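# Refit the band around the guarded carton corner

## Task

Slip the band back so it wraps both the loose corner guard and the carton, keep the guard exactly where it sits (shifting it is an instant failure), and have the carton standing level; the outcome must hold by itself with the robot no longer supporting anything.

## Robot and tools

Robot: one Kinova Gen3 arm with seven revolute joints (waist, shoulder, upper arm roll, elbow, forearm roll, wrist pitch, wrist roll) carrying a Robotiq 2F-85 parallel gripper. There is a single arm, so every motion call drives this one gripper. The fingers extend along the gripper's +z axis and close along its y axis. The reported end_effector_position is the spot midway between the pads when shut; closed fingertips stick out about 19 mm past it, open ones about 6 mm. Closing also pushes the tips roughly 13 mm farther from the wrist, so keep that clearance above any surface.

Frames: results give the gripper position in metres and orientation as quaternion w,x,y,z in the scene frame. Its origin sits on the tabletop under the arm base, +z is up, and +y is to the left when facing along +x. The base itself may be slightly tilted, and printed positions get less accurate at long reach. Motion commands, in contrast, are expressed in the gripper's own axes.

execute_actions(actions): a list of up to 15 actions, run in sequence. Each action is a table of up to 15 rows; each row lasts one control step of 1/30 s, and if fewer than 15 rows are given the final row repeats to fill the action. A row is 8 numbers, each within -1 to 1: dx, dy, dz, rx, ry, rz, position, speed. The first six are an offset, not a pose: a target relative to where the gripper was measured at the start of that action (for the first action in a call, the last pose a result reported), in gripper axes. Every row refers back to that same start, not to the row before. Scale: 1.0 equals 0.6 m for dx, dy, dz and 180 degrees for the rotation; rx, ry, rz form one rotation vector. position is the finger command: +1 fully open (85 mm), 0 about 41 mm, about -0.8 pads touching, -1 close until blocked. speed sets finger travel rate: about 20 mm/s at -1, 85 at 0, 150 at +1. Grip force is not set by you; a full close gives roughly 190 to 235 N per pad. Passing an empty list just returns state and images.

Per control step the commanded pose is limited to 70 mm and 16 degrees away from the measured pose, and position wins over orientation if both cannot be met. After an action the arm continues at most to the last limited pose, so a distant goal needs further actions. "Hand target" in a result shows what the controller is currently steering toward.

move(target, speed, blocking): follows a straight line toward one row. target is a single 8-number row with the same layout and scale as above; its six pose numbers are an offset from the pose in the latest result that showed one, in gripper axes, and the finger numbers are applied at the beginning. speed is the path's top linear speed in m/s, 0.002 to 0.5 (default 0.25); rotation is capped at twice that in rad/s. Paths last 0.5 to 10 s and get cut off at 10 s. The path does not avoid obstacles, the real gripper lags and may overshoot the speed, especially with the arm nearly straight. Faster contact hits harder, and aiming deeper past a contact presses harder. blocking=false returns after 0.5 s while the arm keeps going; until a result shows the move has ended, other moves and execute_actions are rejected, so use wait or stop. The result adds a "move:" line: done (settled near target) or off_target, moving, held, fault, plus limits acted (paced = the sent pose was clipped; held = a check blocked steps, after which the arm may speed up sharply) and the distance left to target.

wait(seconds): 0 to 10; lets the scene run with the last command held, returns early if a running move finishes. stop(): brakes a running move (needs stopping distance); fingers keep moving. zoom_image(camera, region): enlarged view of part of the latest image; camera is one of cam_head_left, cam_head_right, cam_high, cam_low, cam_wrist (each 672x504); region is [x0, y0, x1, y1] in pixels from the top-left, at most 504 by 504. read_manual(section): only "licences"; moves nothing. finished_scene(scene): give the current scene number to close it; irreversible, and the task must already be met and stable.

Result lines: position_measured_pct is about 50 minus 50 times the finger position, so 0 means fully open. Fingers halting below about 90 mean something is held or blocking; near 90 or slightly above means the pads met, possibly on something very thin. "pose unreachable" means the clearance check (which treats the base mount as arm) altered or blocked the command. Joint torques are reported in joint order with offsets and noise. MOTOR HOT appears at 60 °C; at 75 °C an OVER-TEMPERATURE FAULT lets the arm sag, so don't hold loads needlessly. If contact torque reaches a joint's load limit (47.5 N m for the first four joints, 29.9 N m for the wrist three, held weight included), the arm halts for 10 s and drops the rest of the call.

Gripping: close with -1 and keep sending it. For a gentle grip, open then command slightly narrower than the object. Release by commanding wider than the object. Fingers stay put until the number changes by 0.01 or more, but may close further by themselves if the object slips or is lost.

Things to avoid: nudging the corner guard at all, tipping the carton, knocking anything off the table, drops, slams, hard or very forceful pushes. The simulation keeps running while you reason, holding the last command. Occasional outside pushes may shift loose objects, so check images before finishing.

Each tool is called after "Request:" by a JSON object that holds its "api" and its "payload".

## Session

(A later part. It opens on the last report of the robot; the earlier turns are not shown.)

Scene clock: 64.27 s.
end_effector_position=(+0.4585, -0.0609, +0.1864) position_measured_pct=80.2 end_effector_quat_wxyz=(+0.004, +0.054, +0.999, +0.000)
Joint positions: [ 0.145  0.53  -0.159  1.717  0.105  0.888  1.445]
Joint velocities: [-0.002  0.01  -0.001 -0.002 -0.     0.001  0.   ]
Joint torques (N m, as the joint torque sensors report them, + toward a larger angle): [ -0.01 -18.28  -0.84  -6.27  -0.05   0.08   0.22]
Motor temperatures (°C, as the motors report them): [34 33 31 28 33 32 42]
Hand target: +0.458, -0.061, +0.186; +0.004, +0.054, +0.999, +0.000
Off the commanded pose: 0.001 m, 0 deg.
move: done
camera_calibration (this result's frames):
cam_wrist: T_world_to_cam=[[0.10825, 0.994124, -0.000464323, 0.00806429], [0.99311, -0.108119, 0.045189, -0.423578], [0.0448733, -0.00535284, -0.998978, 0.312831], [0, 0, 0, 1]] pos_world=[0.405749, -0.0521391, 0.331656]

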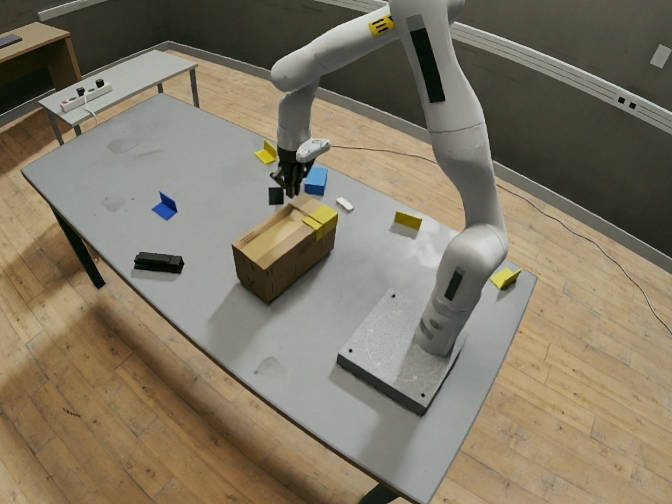

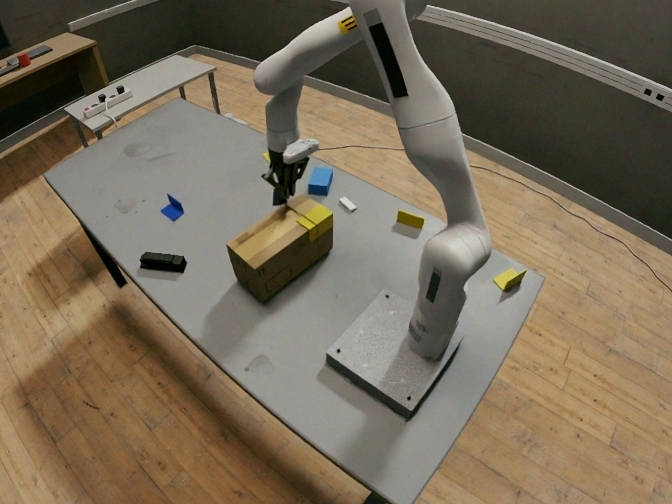

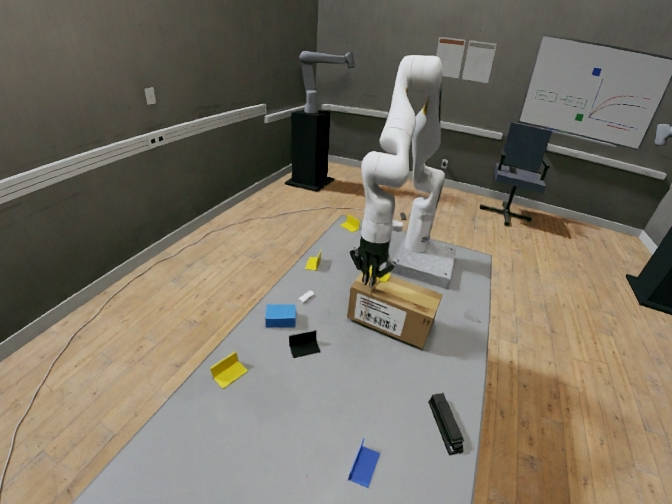

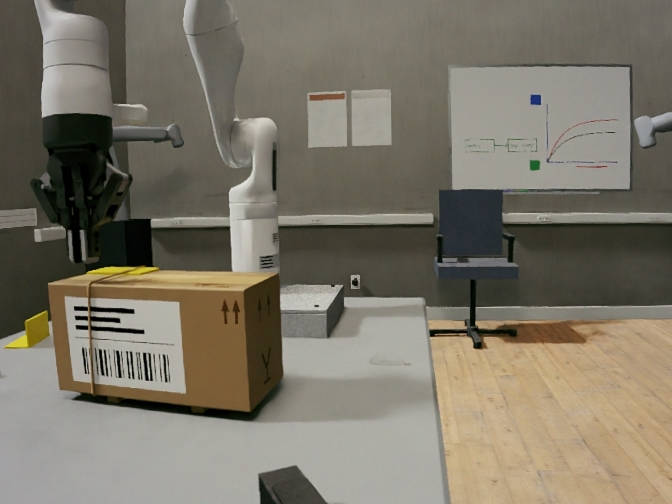

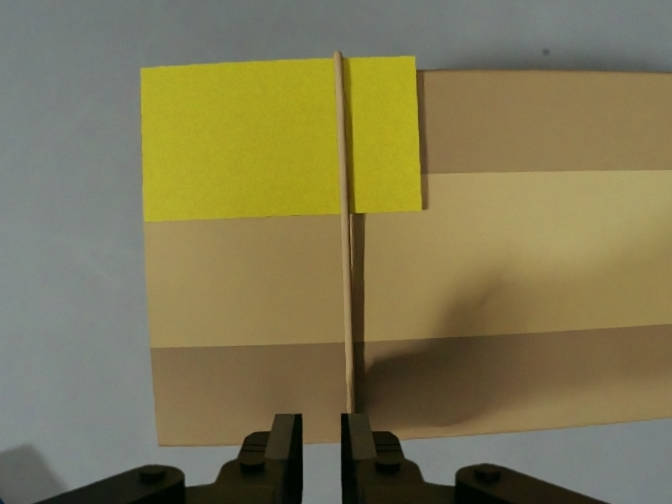

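Request:
{"api": "move", "payload": {"target": [0.002,0.0155,0.034,0,0,0,-0.6,-1], "speed": 0.03}}

Request:
{"api": "zoom_image", "payload": {"camera": "cam_low", "region": [40,240,300,430]}}

Scene clock: 69.03 s.
end_effector_position=(+0.4586, -0.0515, +0.1661) position_measured_pct=80.2 end_effector_quat_wxyz=(+0.004, +0.055, +0.999, +0.000)
Joint positions: [ 0.122  0.559 -0.156  1.745  0.114  0.831  1.417]
Joint velocities: [-0.001  0.002 -0.001  0.001  0.001 -0.001 -0.   ]
Joint torques (N m, as the joint torque sensors report them, + toward a larger angle): [  0.39 -18.04  -0.82  -6.15  -0.15  -0.01   0.25]
Motor temperatures (°C, as the motors report them): [34 33 31 28 33 32 42]
Hand target: +0.459, -0.051, +0.166; +0.004, +0.054, +0.999, +0.000
Off the commanded pose: 0.000 m, 0 deg.
move: done
camera_calibration (this result's frames):
cam_wrist: T_world_to_cam=[[0.108345, 0.994113, -0.000336953, -0.00131303], [0.993089, -0.108218, 0.0454123, -0.421783], [0.0451086, -0.00525484, -0.998968, 0.292483], [0, 0, 0, 1]] pos_world=[0.405817, -0.0428025, 0.311335]

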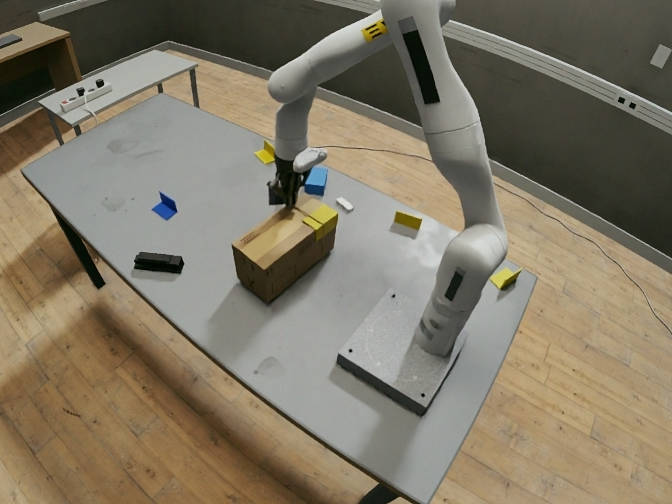

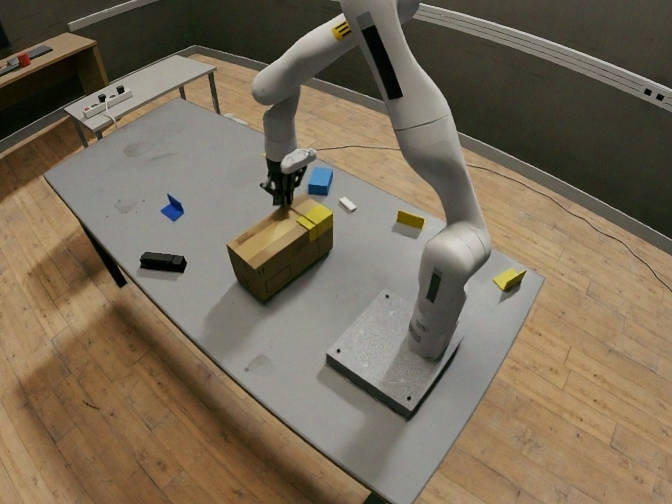

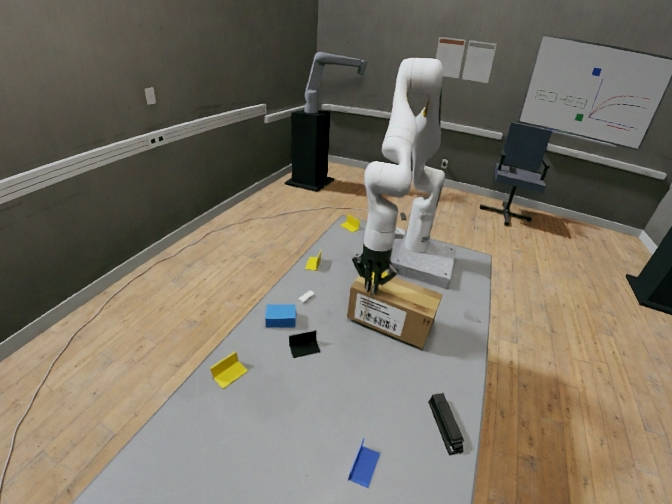

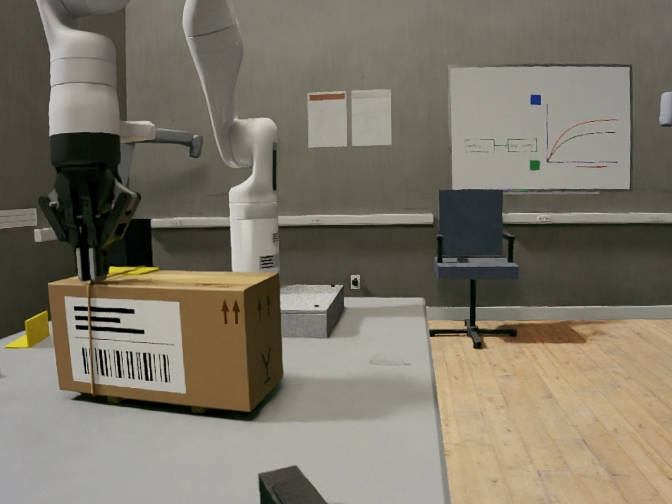

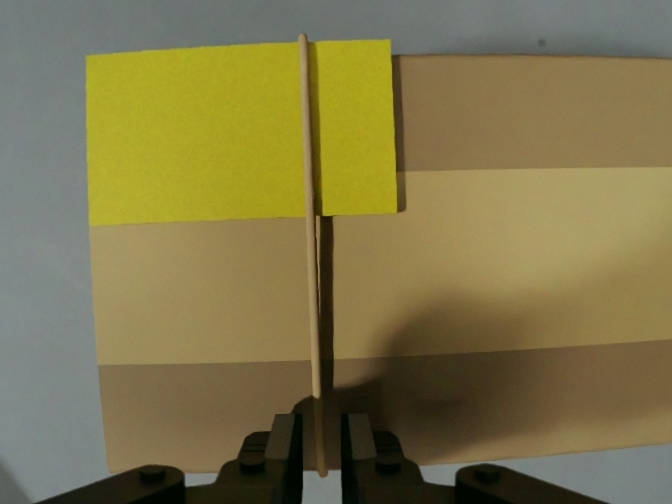

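Region (40, 240, 300, 430) of cam_low's 672x504 image, scaled by 1.938, with more detail than that image has; it fills the top 368 rows of this view, and the rest is white.

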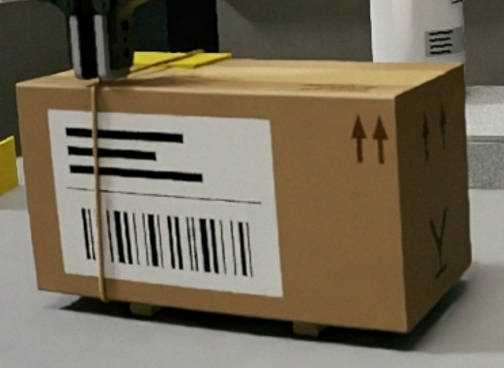

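Request:
{"api": "move", "payload": {"target": [0,0,0.006,0,0,0,-0.6,-1], "speed": 0.008}}

Request:
{"api": "execute_actions", "payload": {"actions": [[[0,0,0,0,0,0,-1,-1]],[[0,0,0,0,0,0,-1,-1]]]}}

Request:
{"api": "move", "payload": {"target": [-0.014,0,-0.01,0,0,0,-1,-1], "speed": 0.02}}

Request:
{"api": "move", "payload": {"target": [0,-0.021,0,0,0,0,-1,-1], "speed": 0.02}}

Scene clock: 73.47 s.
end_effector_position=(+0.4587, -0.0515, +0.1627) position_measured_pct=80.2 end_effector_quat_wxyz=(+0.004, +0.055, +0.999, +0.000)
Joint positions: [ 0.122  0.565 -0.155  1.749  0.115  0.821  1.415]
Joint velocities: [ 0.001  0.001  0.     0.001 -0.    -0.     0.   ]
Joint torques (N m, as the joint torque sensors report them, + toward a larger angle): [  0.01 -17.9   -0.67  -6.09   0.    -0.12   0.27]
Motor temperatures (°C, as the motors report them): [34 33 31 28 33 32 42]
Hand target: +0.459, -0.052, +0.162; +0.004, +0.055, +0.999, +0.000
Off the commanded pose: 0.000 m, 0 deg.
move: done
camera_calibration (this result's frames):
cam_wrist: T_world_to_cam=[[0.108346, 0.994113, -0.000344917, -0.00133026], [0.993074, -0.108217, 0.0457527, -0.421759], [0.045446, -0.00529967, -0.998953, 0.288994], [0, 0, 0, 1]] pos_world=[0.405849, -0.0427877, 0.307988]

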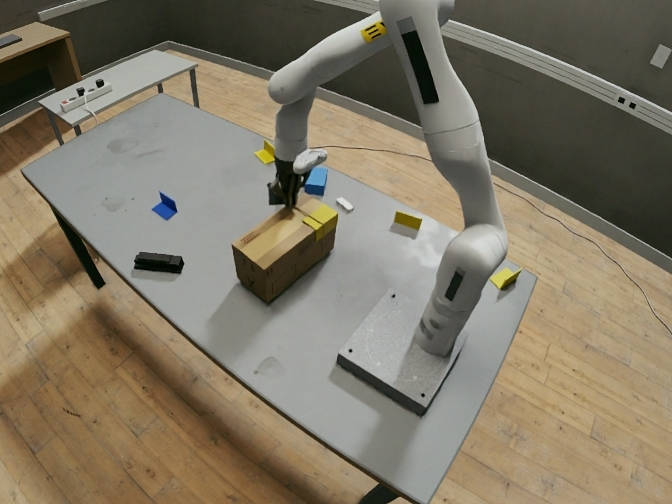

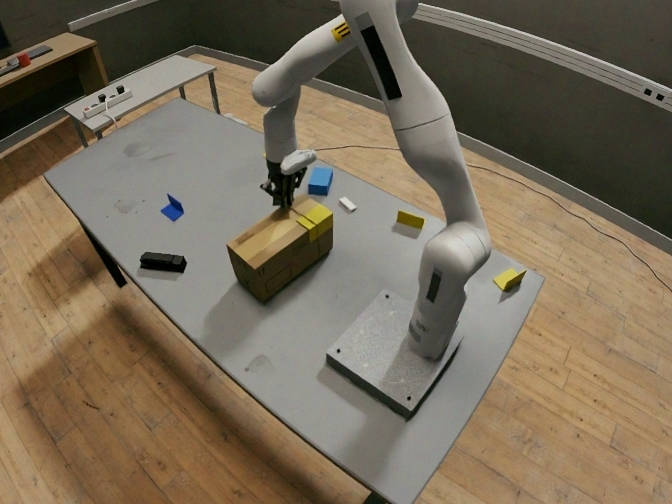

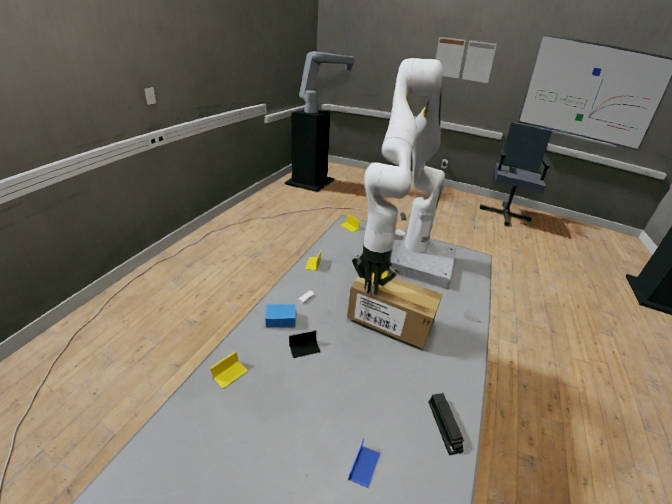

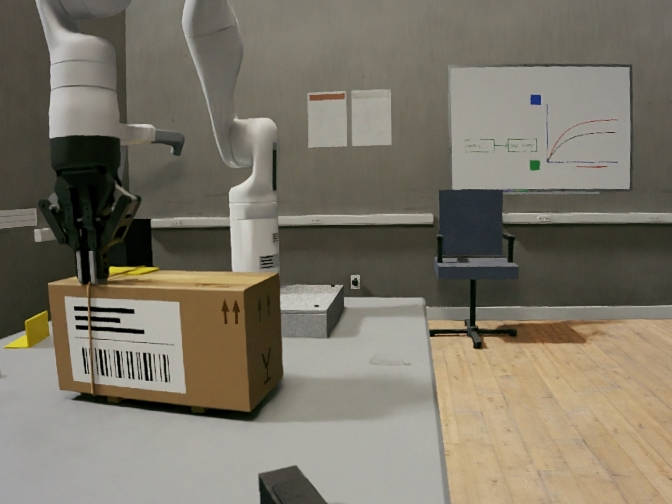

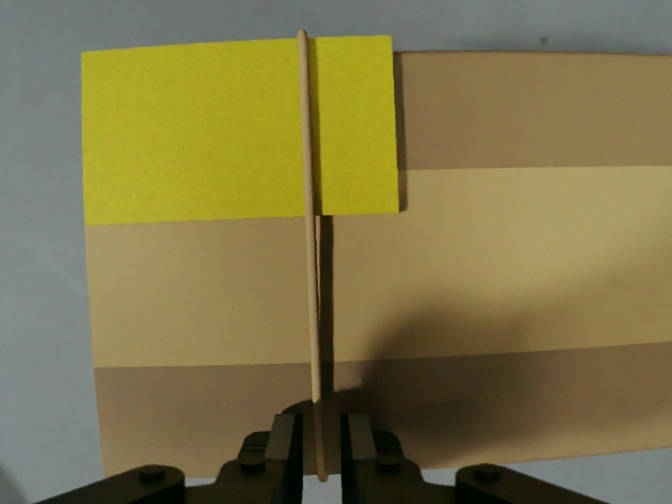

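Scene clock: 74.47 s.
end_effector_position=(+0.4589, -0.0515, +0.1629) position_measured_pct=91.7 end_effector_quat_wxyz=(+0.005, +0.054, +0.999, +0.000)
Joint positions: [ 0.122  0.564 -0.155  1.749  0.115  0.821  1.415]
Joint velocities: [ 0.    -0.    -0.     0.001 -0.001  0.     0.   ]
Joint torques (N m, as the joint torque sensors report them, + toward a larger angle): [  0.1  -18.09  -0.71  -5.79   0.05  -0.07   0.09]
Motor temperatures (°C, as the motors report them): [34 33 31 28 33 32 42]
Hand target: +0.459, -0.051, +0.163; +0.004, +0.054, +0.999, +0.000
Off the commanded pose: 0.000 m, 0 deg.
camera_calibration (this result's frames):
cam_wrist: T_world_to_cam=[[0.108283, 0.99412, -0.000252199, -0.00138993], [0.993056, -0.108155, 0.0462787, -0.422009], [0.0459793, -0.00526163, -0.998929, 0.288916], [0, 0, 0, 1]] pos_world=[0.405945, -0.0427405, 0.308136]

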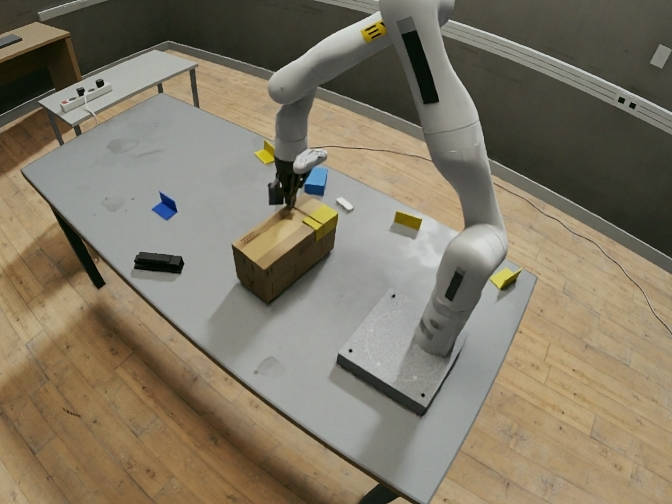

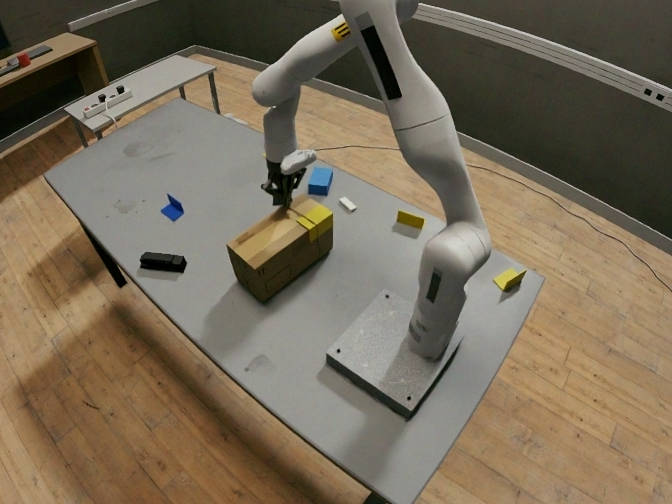

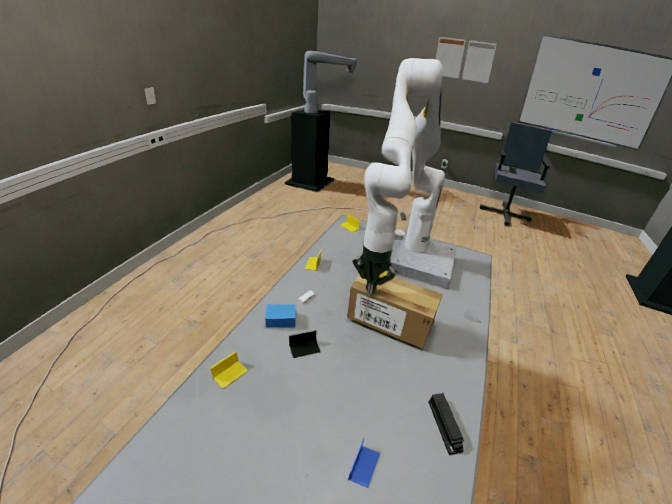

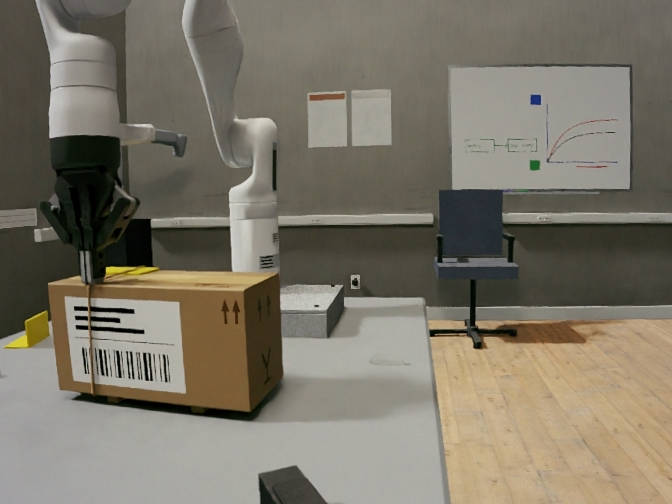

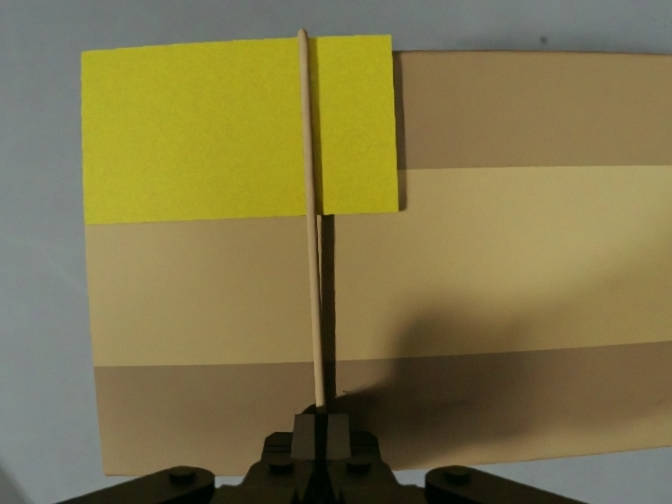

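Scene clock: 75.20 s.
end_effector_position=(+0.4658, -0.0525, +0.1680) position_measured_pct=91.7 end_effector_quat_wxyz=(+0.003, +0.055, +0.999, +0.000)
Joint positions: [ 0.122  0.571 -0.155  1.714  0.113  0.853  1.419]
Joint velocities: [-0.     0.002  0.    -0.001 -0.     0.002  0.   ]
Joint torques (N m, as the joint torque sensors report them, + toward a larger angle): [ -0.11 -19.95  -0.98  -7.73   0.06  -0.48   0.26]
Motor temperatures (°C, as the motors report them): [34 33 31 28 33 32 42]
Hand target: +0.467, -0.052, +0.169; +0.005, +0.055, +0.999, +0.000
Off the commanded pose: 0.002 m, 0 deg.
move: done
camera_calibration (this result's frames):
cam_wrist: T_world_to_cam=[[0.108446, 0.994102, -0.000544001, -0.00117328], [0.993208, -0.108325, 0.0424586, -0.428641], [0.0421492, -0.00514477, -0.999098, 0.295501], [0, 0, 0, 1]] pos_world=[0.413402, -0.043746, 0.313433]

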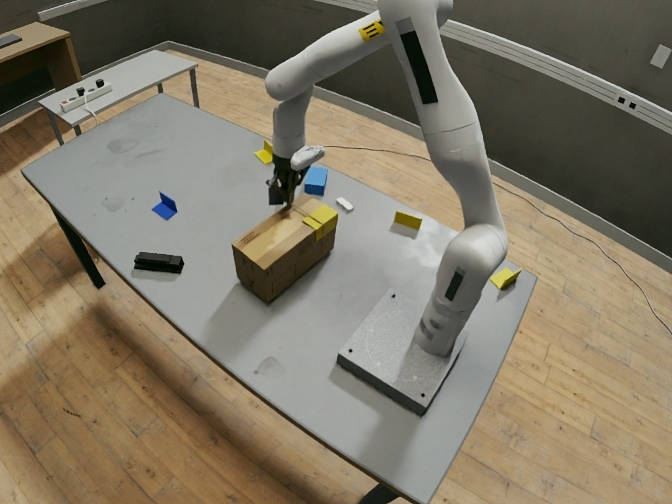

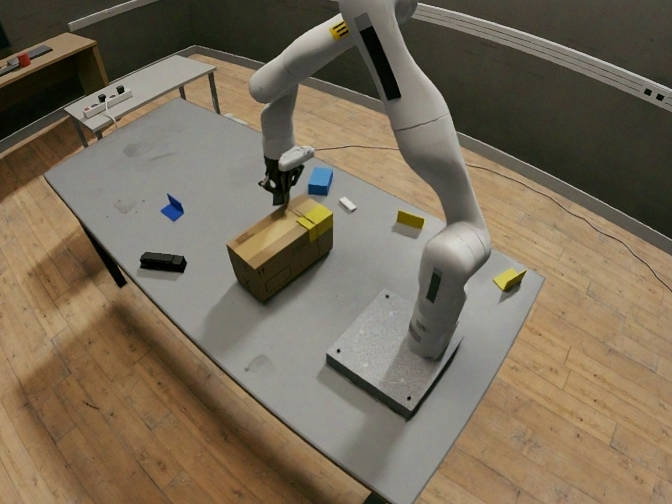

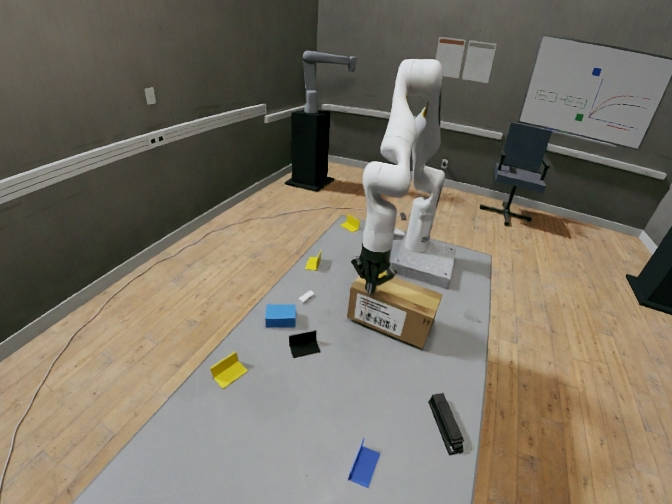

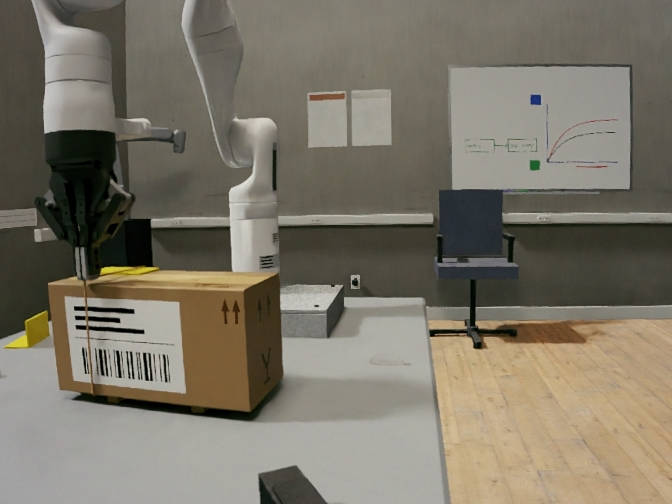

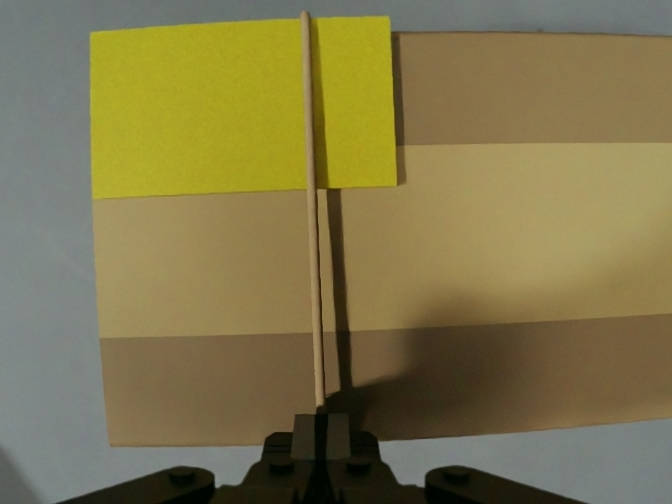

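Scene clock: 76.07 s.
end_effector_position=(+0.4631, -0.0647, +0.1670) position_measured_pct=91.7 end_effector_quat_wxyz=(+0.001, +0.054, +0.999, +0.000)
Joint positions: [ 0.148  0.572 -0.155  1.715  0.112  0.854  1.447]
Joint velocities: [ 0.    -0.     0.001  0.    -0.001 -0.001  0.001]
Joint torques (N m, as the joint torque sensors report them, + toward a larger angle): [ -0.09 -20.    -0.8   -7.57  -0.02  -0.28   0.22]
Motor temperatures (°C, as the motors report them): [34 33 31 28 33 32 42]
Hand target: +0.464, -0.065, +0.168; +0.003, +0.055, +0.999, +0.000
Off the commanded pose: 0.002 m, 0 deg.
move: done
camera_calibration (this result's frames):
cam_wrist: T_world_to_cam=[[0.108134, 0.994136, -0.000539196, 0.0114321], [0.993394, -0.108033, 0.0386925, -0.426687], [0.0384073, -0.00471962, -0.999251, 0.296316], [0, 0, 0, 1]] pos_world=[0.411252, -0.0560627, 0.31261]

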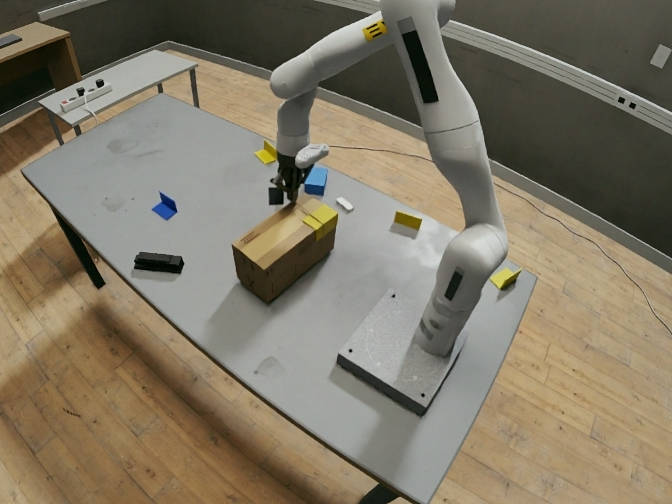

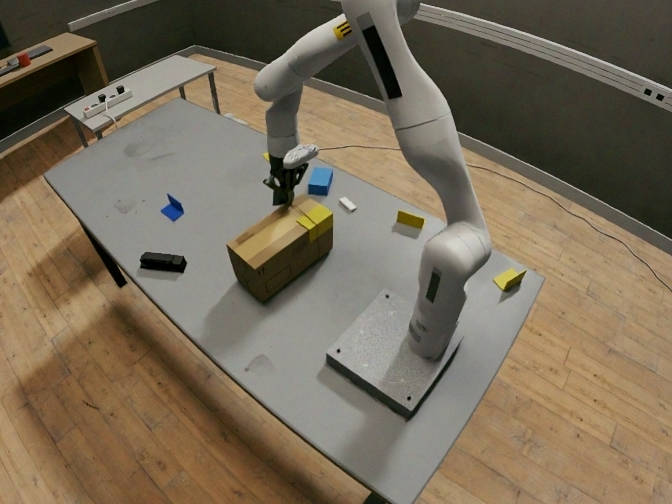

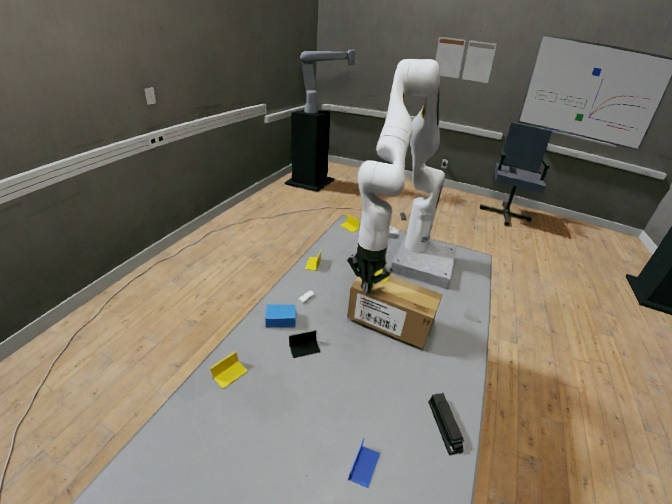

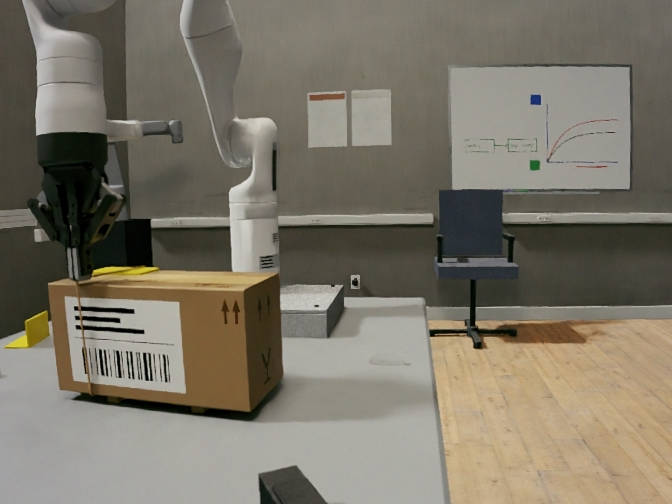

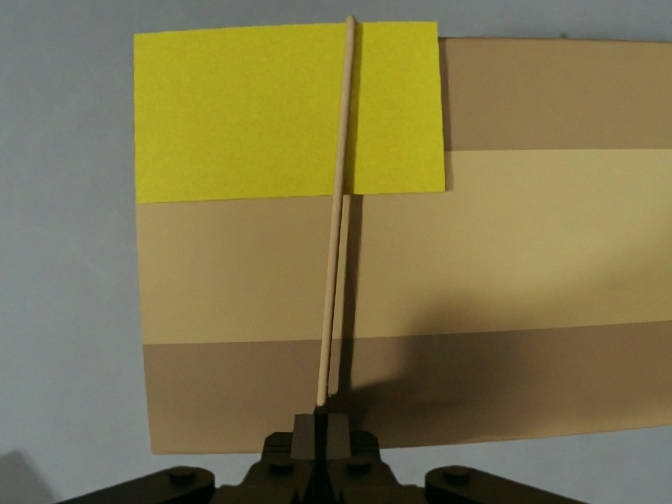

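Request:
{"api": "move", "payload": {"target": [0.009,0,0.006,0,0,0,-1,-1], "speed": 0.015}}

Request:
{"api": "execute_actions", "payload": {"actions": [[[0,0,0,0,0,0,-0.72,-1]],[[0,0,0,0,0,0,-0.72,-1]]]}}

Request:
{"api": "move", "payload": {"target": [0,0,-0.035,0,0,0,-0.72,-1], "speed": 0.03}}

Scene clock: 78.97 s.
end_effector_position=(+0.4579, -0.0641, +0.1635) position_measured_pct=91.7 end_effector_quat_wxyz=(+0.001, +0.054, +0.999, +0.000)
Joint positions: [ 0.149  0.569 -0.155  1.738  0.113  0.835  1.445]
Joint velocities: [ 0.001 -0.001 -0.     0.001 -0.    -0.001  0.   ]
Joint torques (N m, as the joint torque sensors report them, + toward a larger angle): [  0.11 -18.26  -0.76  -5.68   0.     0.31   0.04]
Motor temperatures (°C, as the motors report them): [34 33 31 28 33 32 42]
Hand target: +0.458, -0.064, +0.163; +0.001, +0.054, +0.999, +0.000
Off the commanded pose: 0.000 m, 0 deg.
move: done
camera_calibration (this result's frames):
cam_wrist: T_world_to_cam=[[0.108054, 0.994145, -0.00046031, 0.0113637], [0.993385, -0.107953, 0.0391505, -0.421423], [0.0388716, -0.00468763, -0.999233, 0.29281], [0, 0, 0, 1]] pos_world=[0.406026, -0.0554185, 0.30909]

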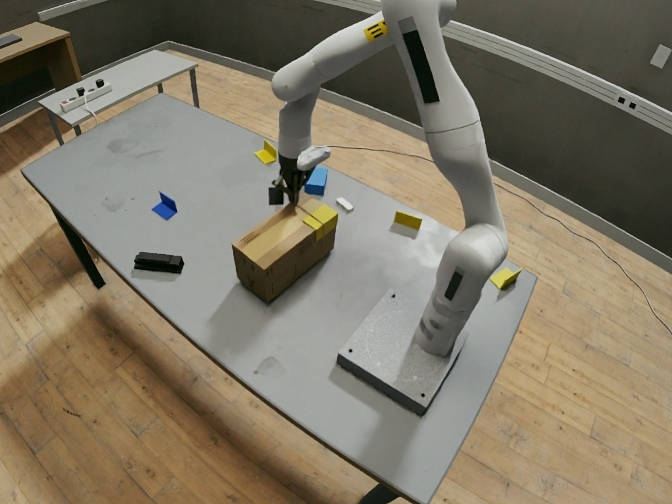

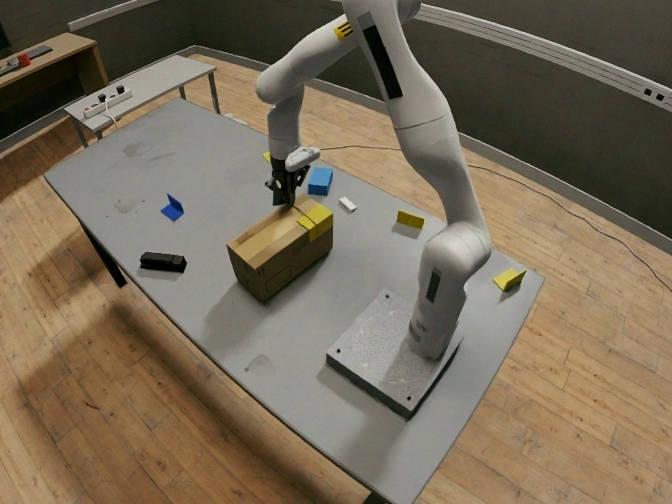

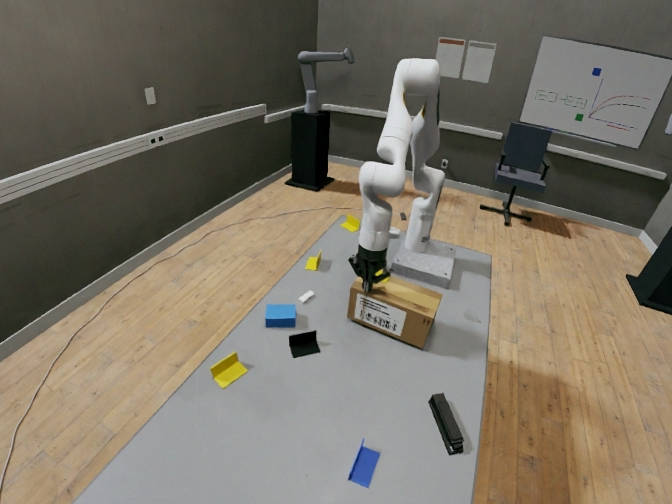

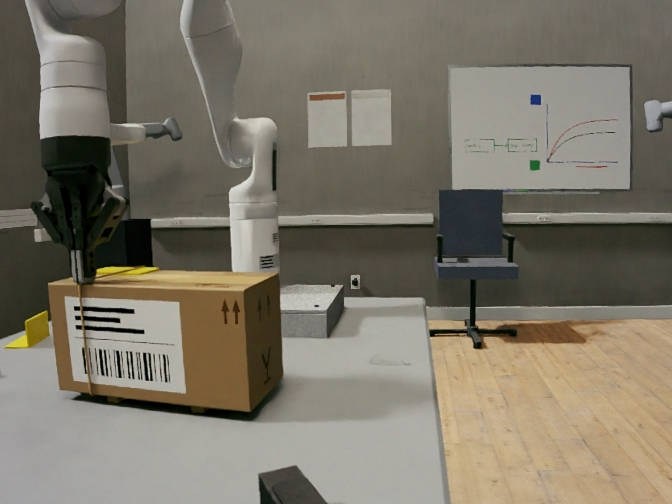

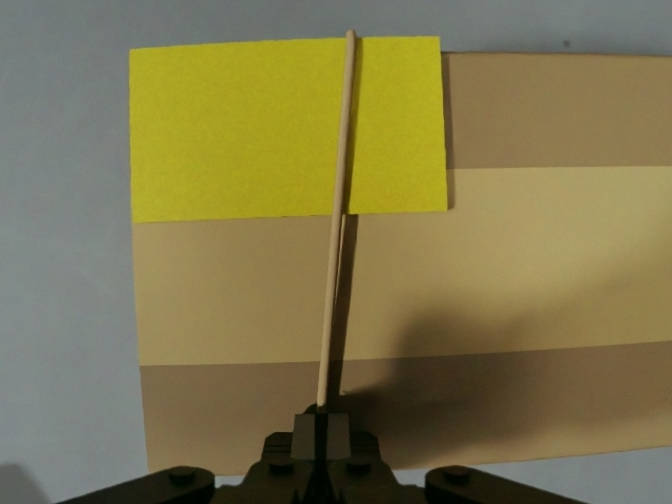

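Scene clock: 79.97 s.
end_effector_position=(+0.4579, -0.0640, +0.1634) position_measured_pct=85.7 end_effector_quat_wxyz=(+0.001, +0.054, +0.999, +0.000)
Joint positions: [ 0.149  0.569 -0.155  1.738  0.113  0.835  1.445]
Joint velocities: [ 0.001 -0.     0.    -0.002 -0.     0.     0.   ]
Joint torques (N m, as the joint torque sensors report them, + toward a larger angle): [  0.25 -18.77  -0.67  -6.08  -0.15   0.08   0.16]
Motor temperatures (°C, as the motors report them): [34 33 31 28 33 32 42]
Hand target: +0.458, -0.064, +0.163; +0.001, +0.054, +0.999, +0.000
Off the commanded pose: 0.000 m, 0 deg.
camera_calibration (this result's frames):
cam_wrist: T_world_to_cam=[[0.107956, 0.994156, -0.000365577, 0.0113043], [0.9934, -0.10786, 0.0390238, -0.421364], [0.0387563, -0.00457602, -0.999238, 0.29283], [0, 0, 0, 1]] pos_world=[0.406014, -0.0553465, 0.309054]

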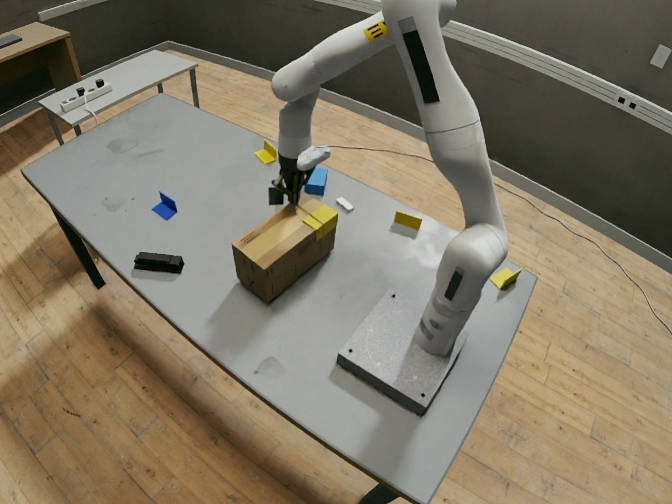

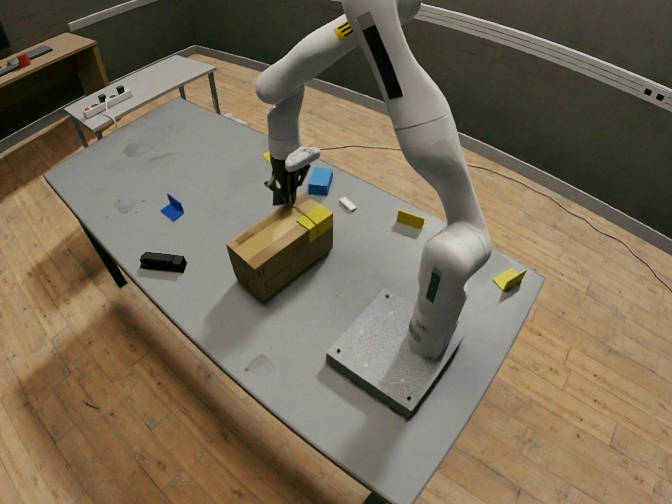

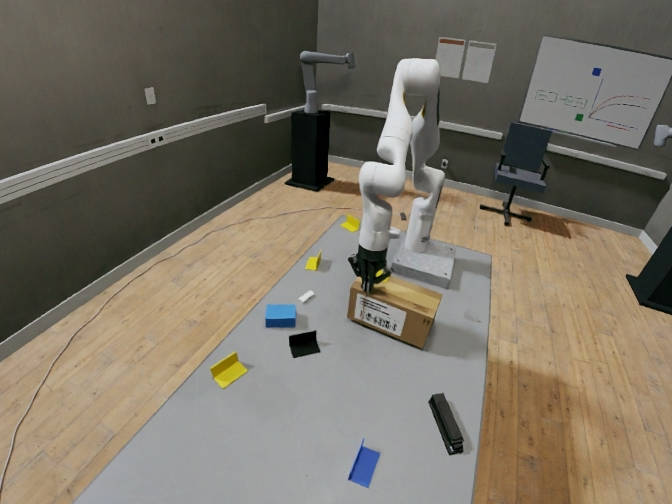

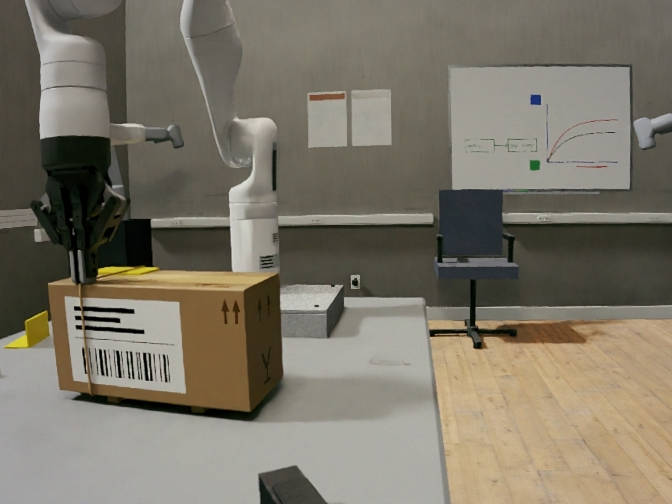

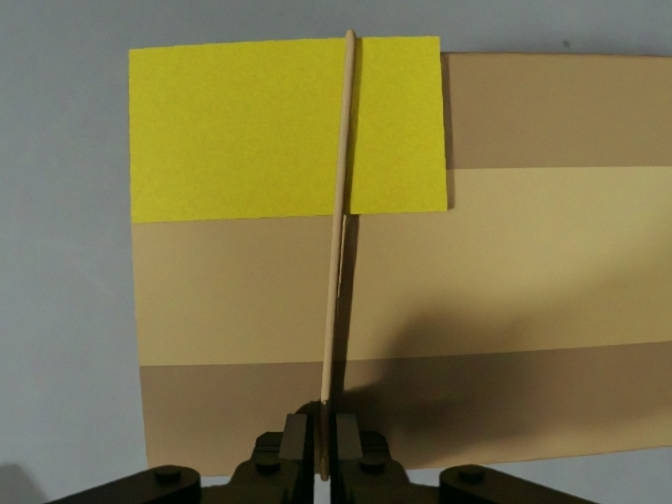

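Scene clock: 80.90 s.
end_effector_position=(+0.4578, -0.0640, +0.1843) position_measured_pct=85.7 end_effector_quat_wxyz=(+0.001, +0.054, +0.999, +0.000)
Joint positions: [ 0.152  0.536 -0.159  1.714  0.105  0.892  1.452]
Joint velocities: [-0.    -0.002  0.    -0.    -0.001  0.001  0.   ]
Joint torques (N m, as the joint torque sensors report them, + toward a larger angle): [  0.2  -17.91  -1.    -6.44   0.09   0.08   0.07]
Motor temperatures (°C, as the motors report them): [34 33 31 28 33 32 42]
Hand target: +0.458, -0.064, +0.184; +0.001, +0.054, +0.999, +0.000
Off the commanded pose: 0.000 m, 0 deg.
move: done
camera_calibration (this result's frames):
cam_wrist: T_world_to_cam=[[0.108003, 0.99415, -0.000455186, 0.0113663], [0.993403, -0.107904, 0.0388155, -0.422031], [0.0385393, -0.00464439, -0.999246, 0.313825], [0, 0, 0, 1]] pos_world=[0.405925, -0.0553813, 0.329975]

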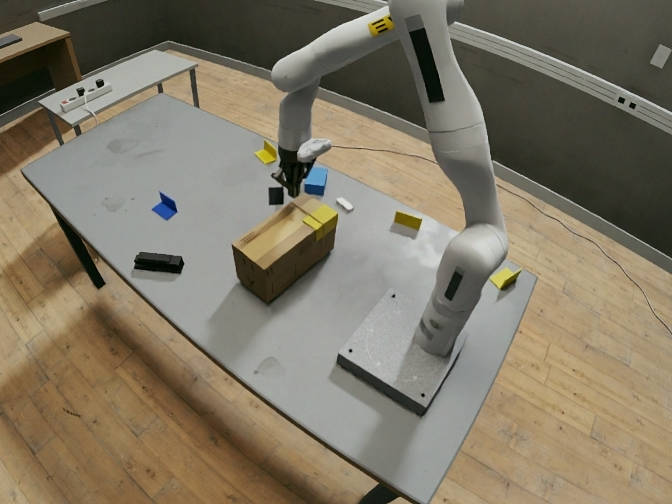

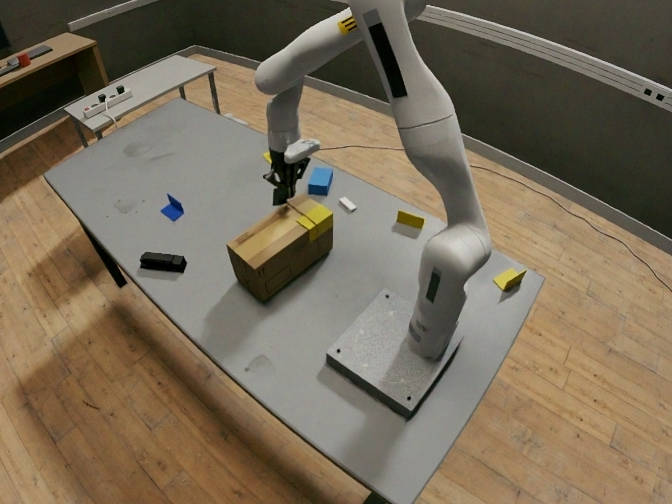

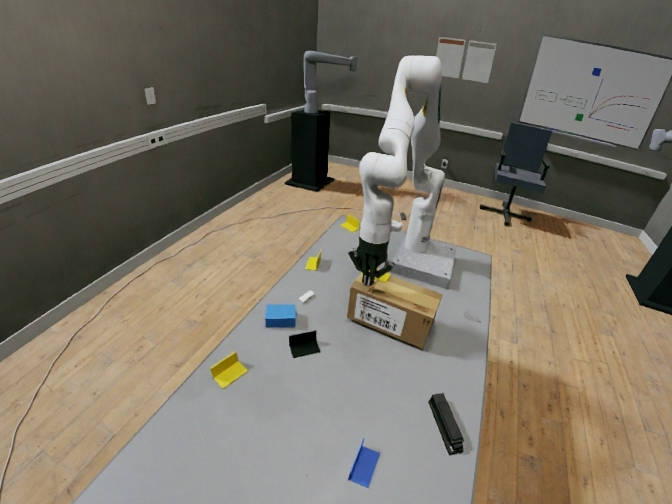

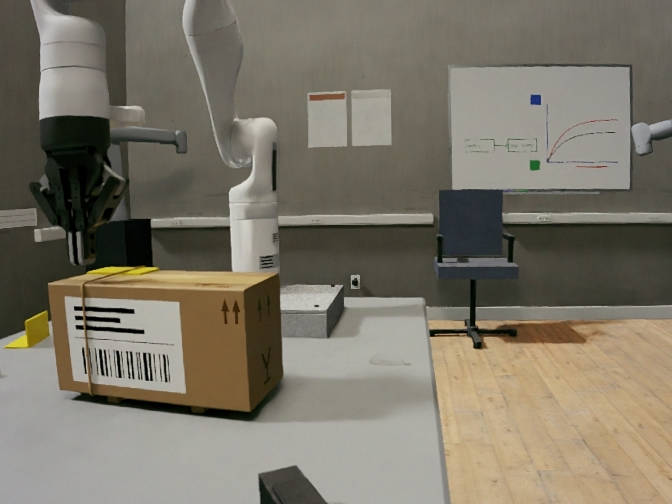

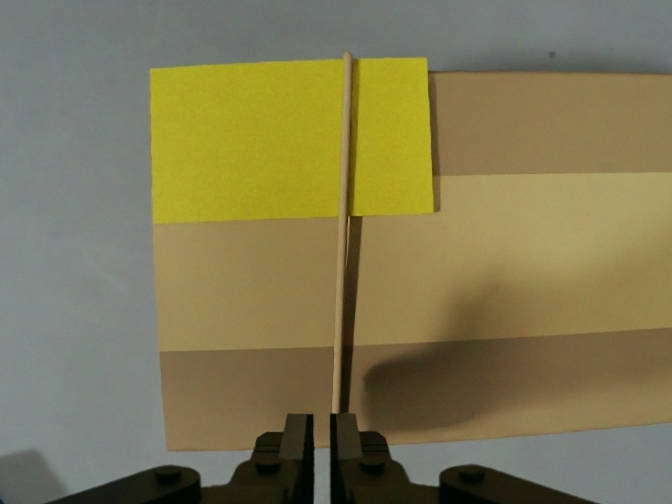

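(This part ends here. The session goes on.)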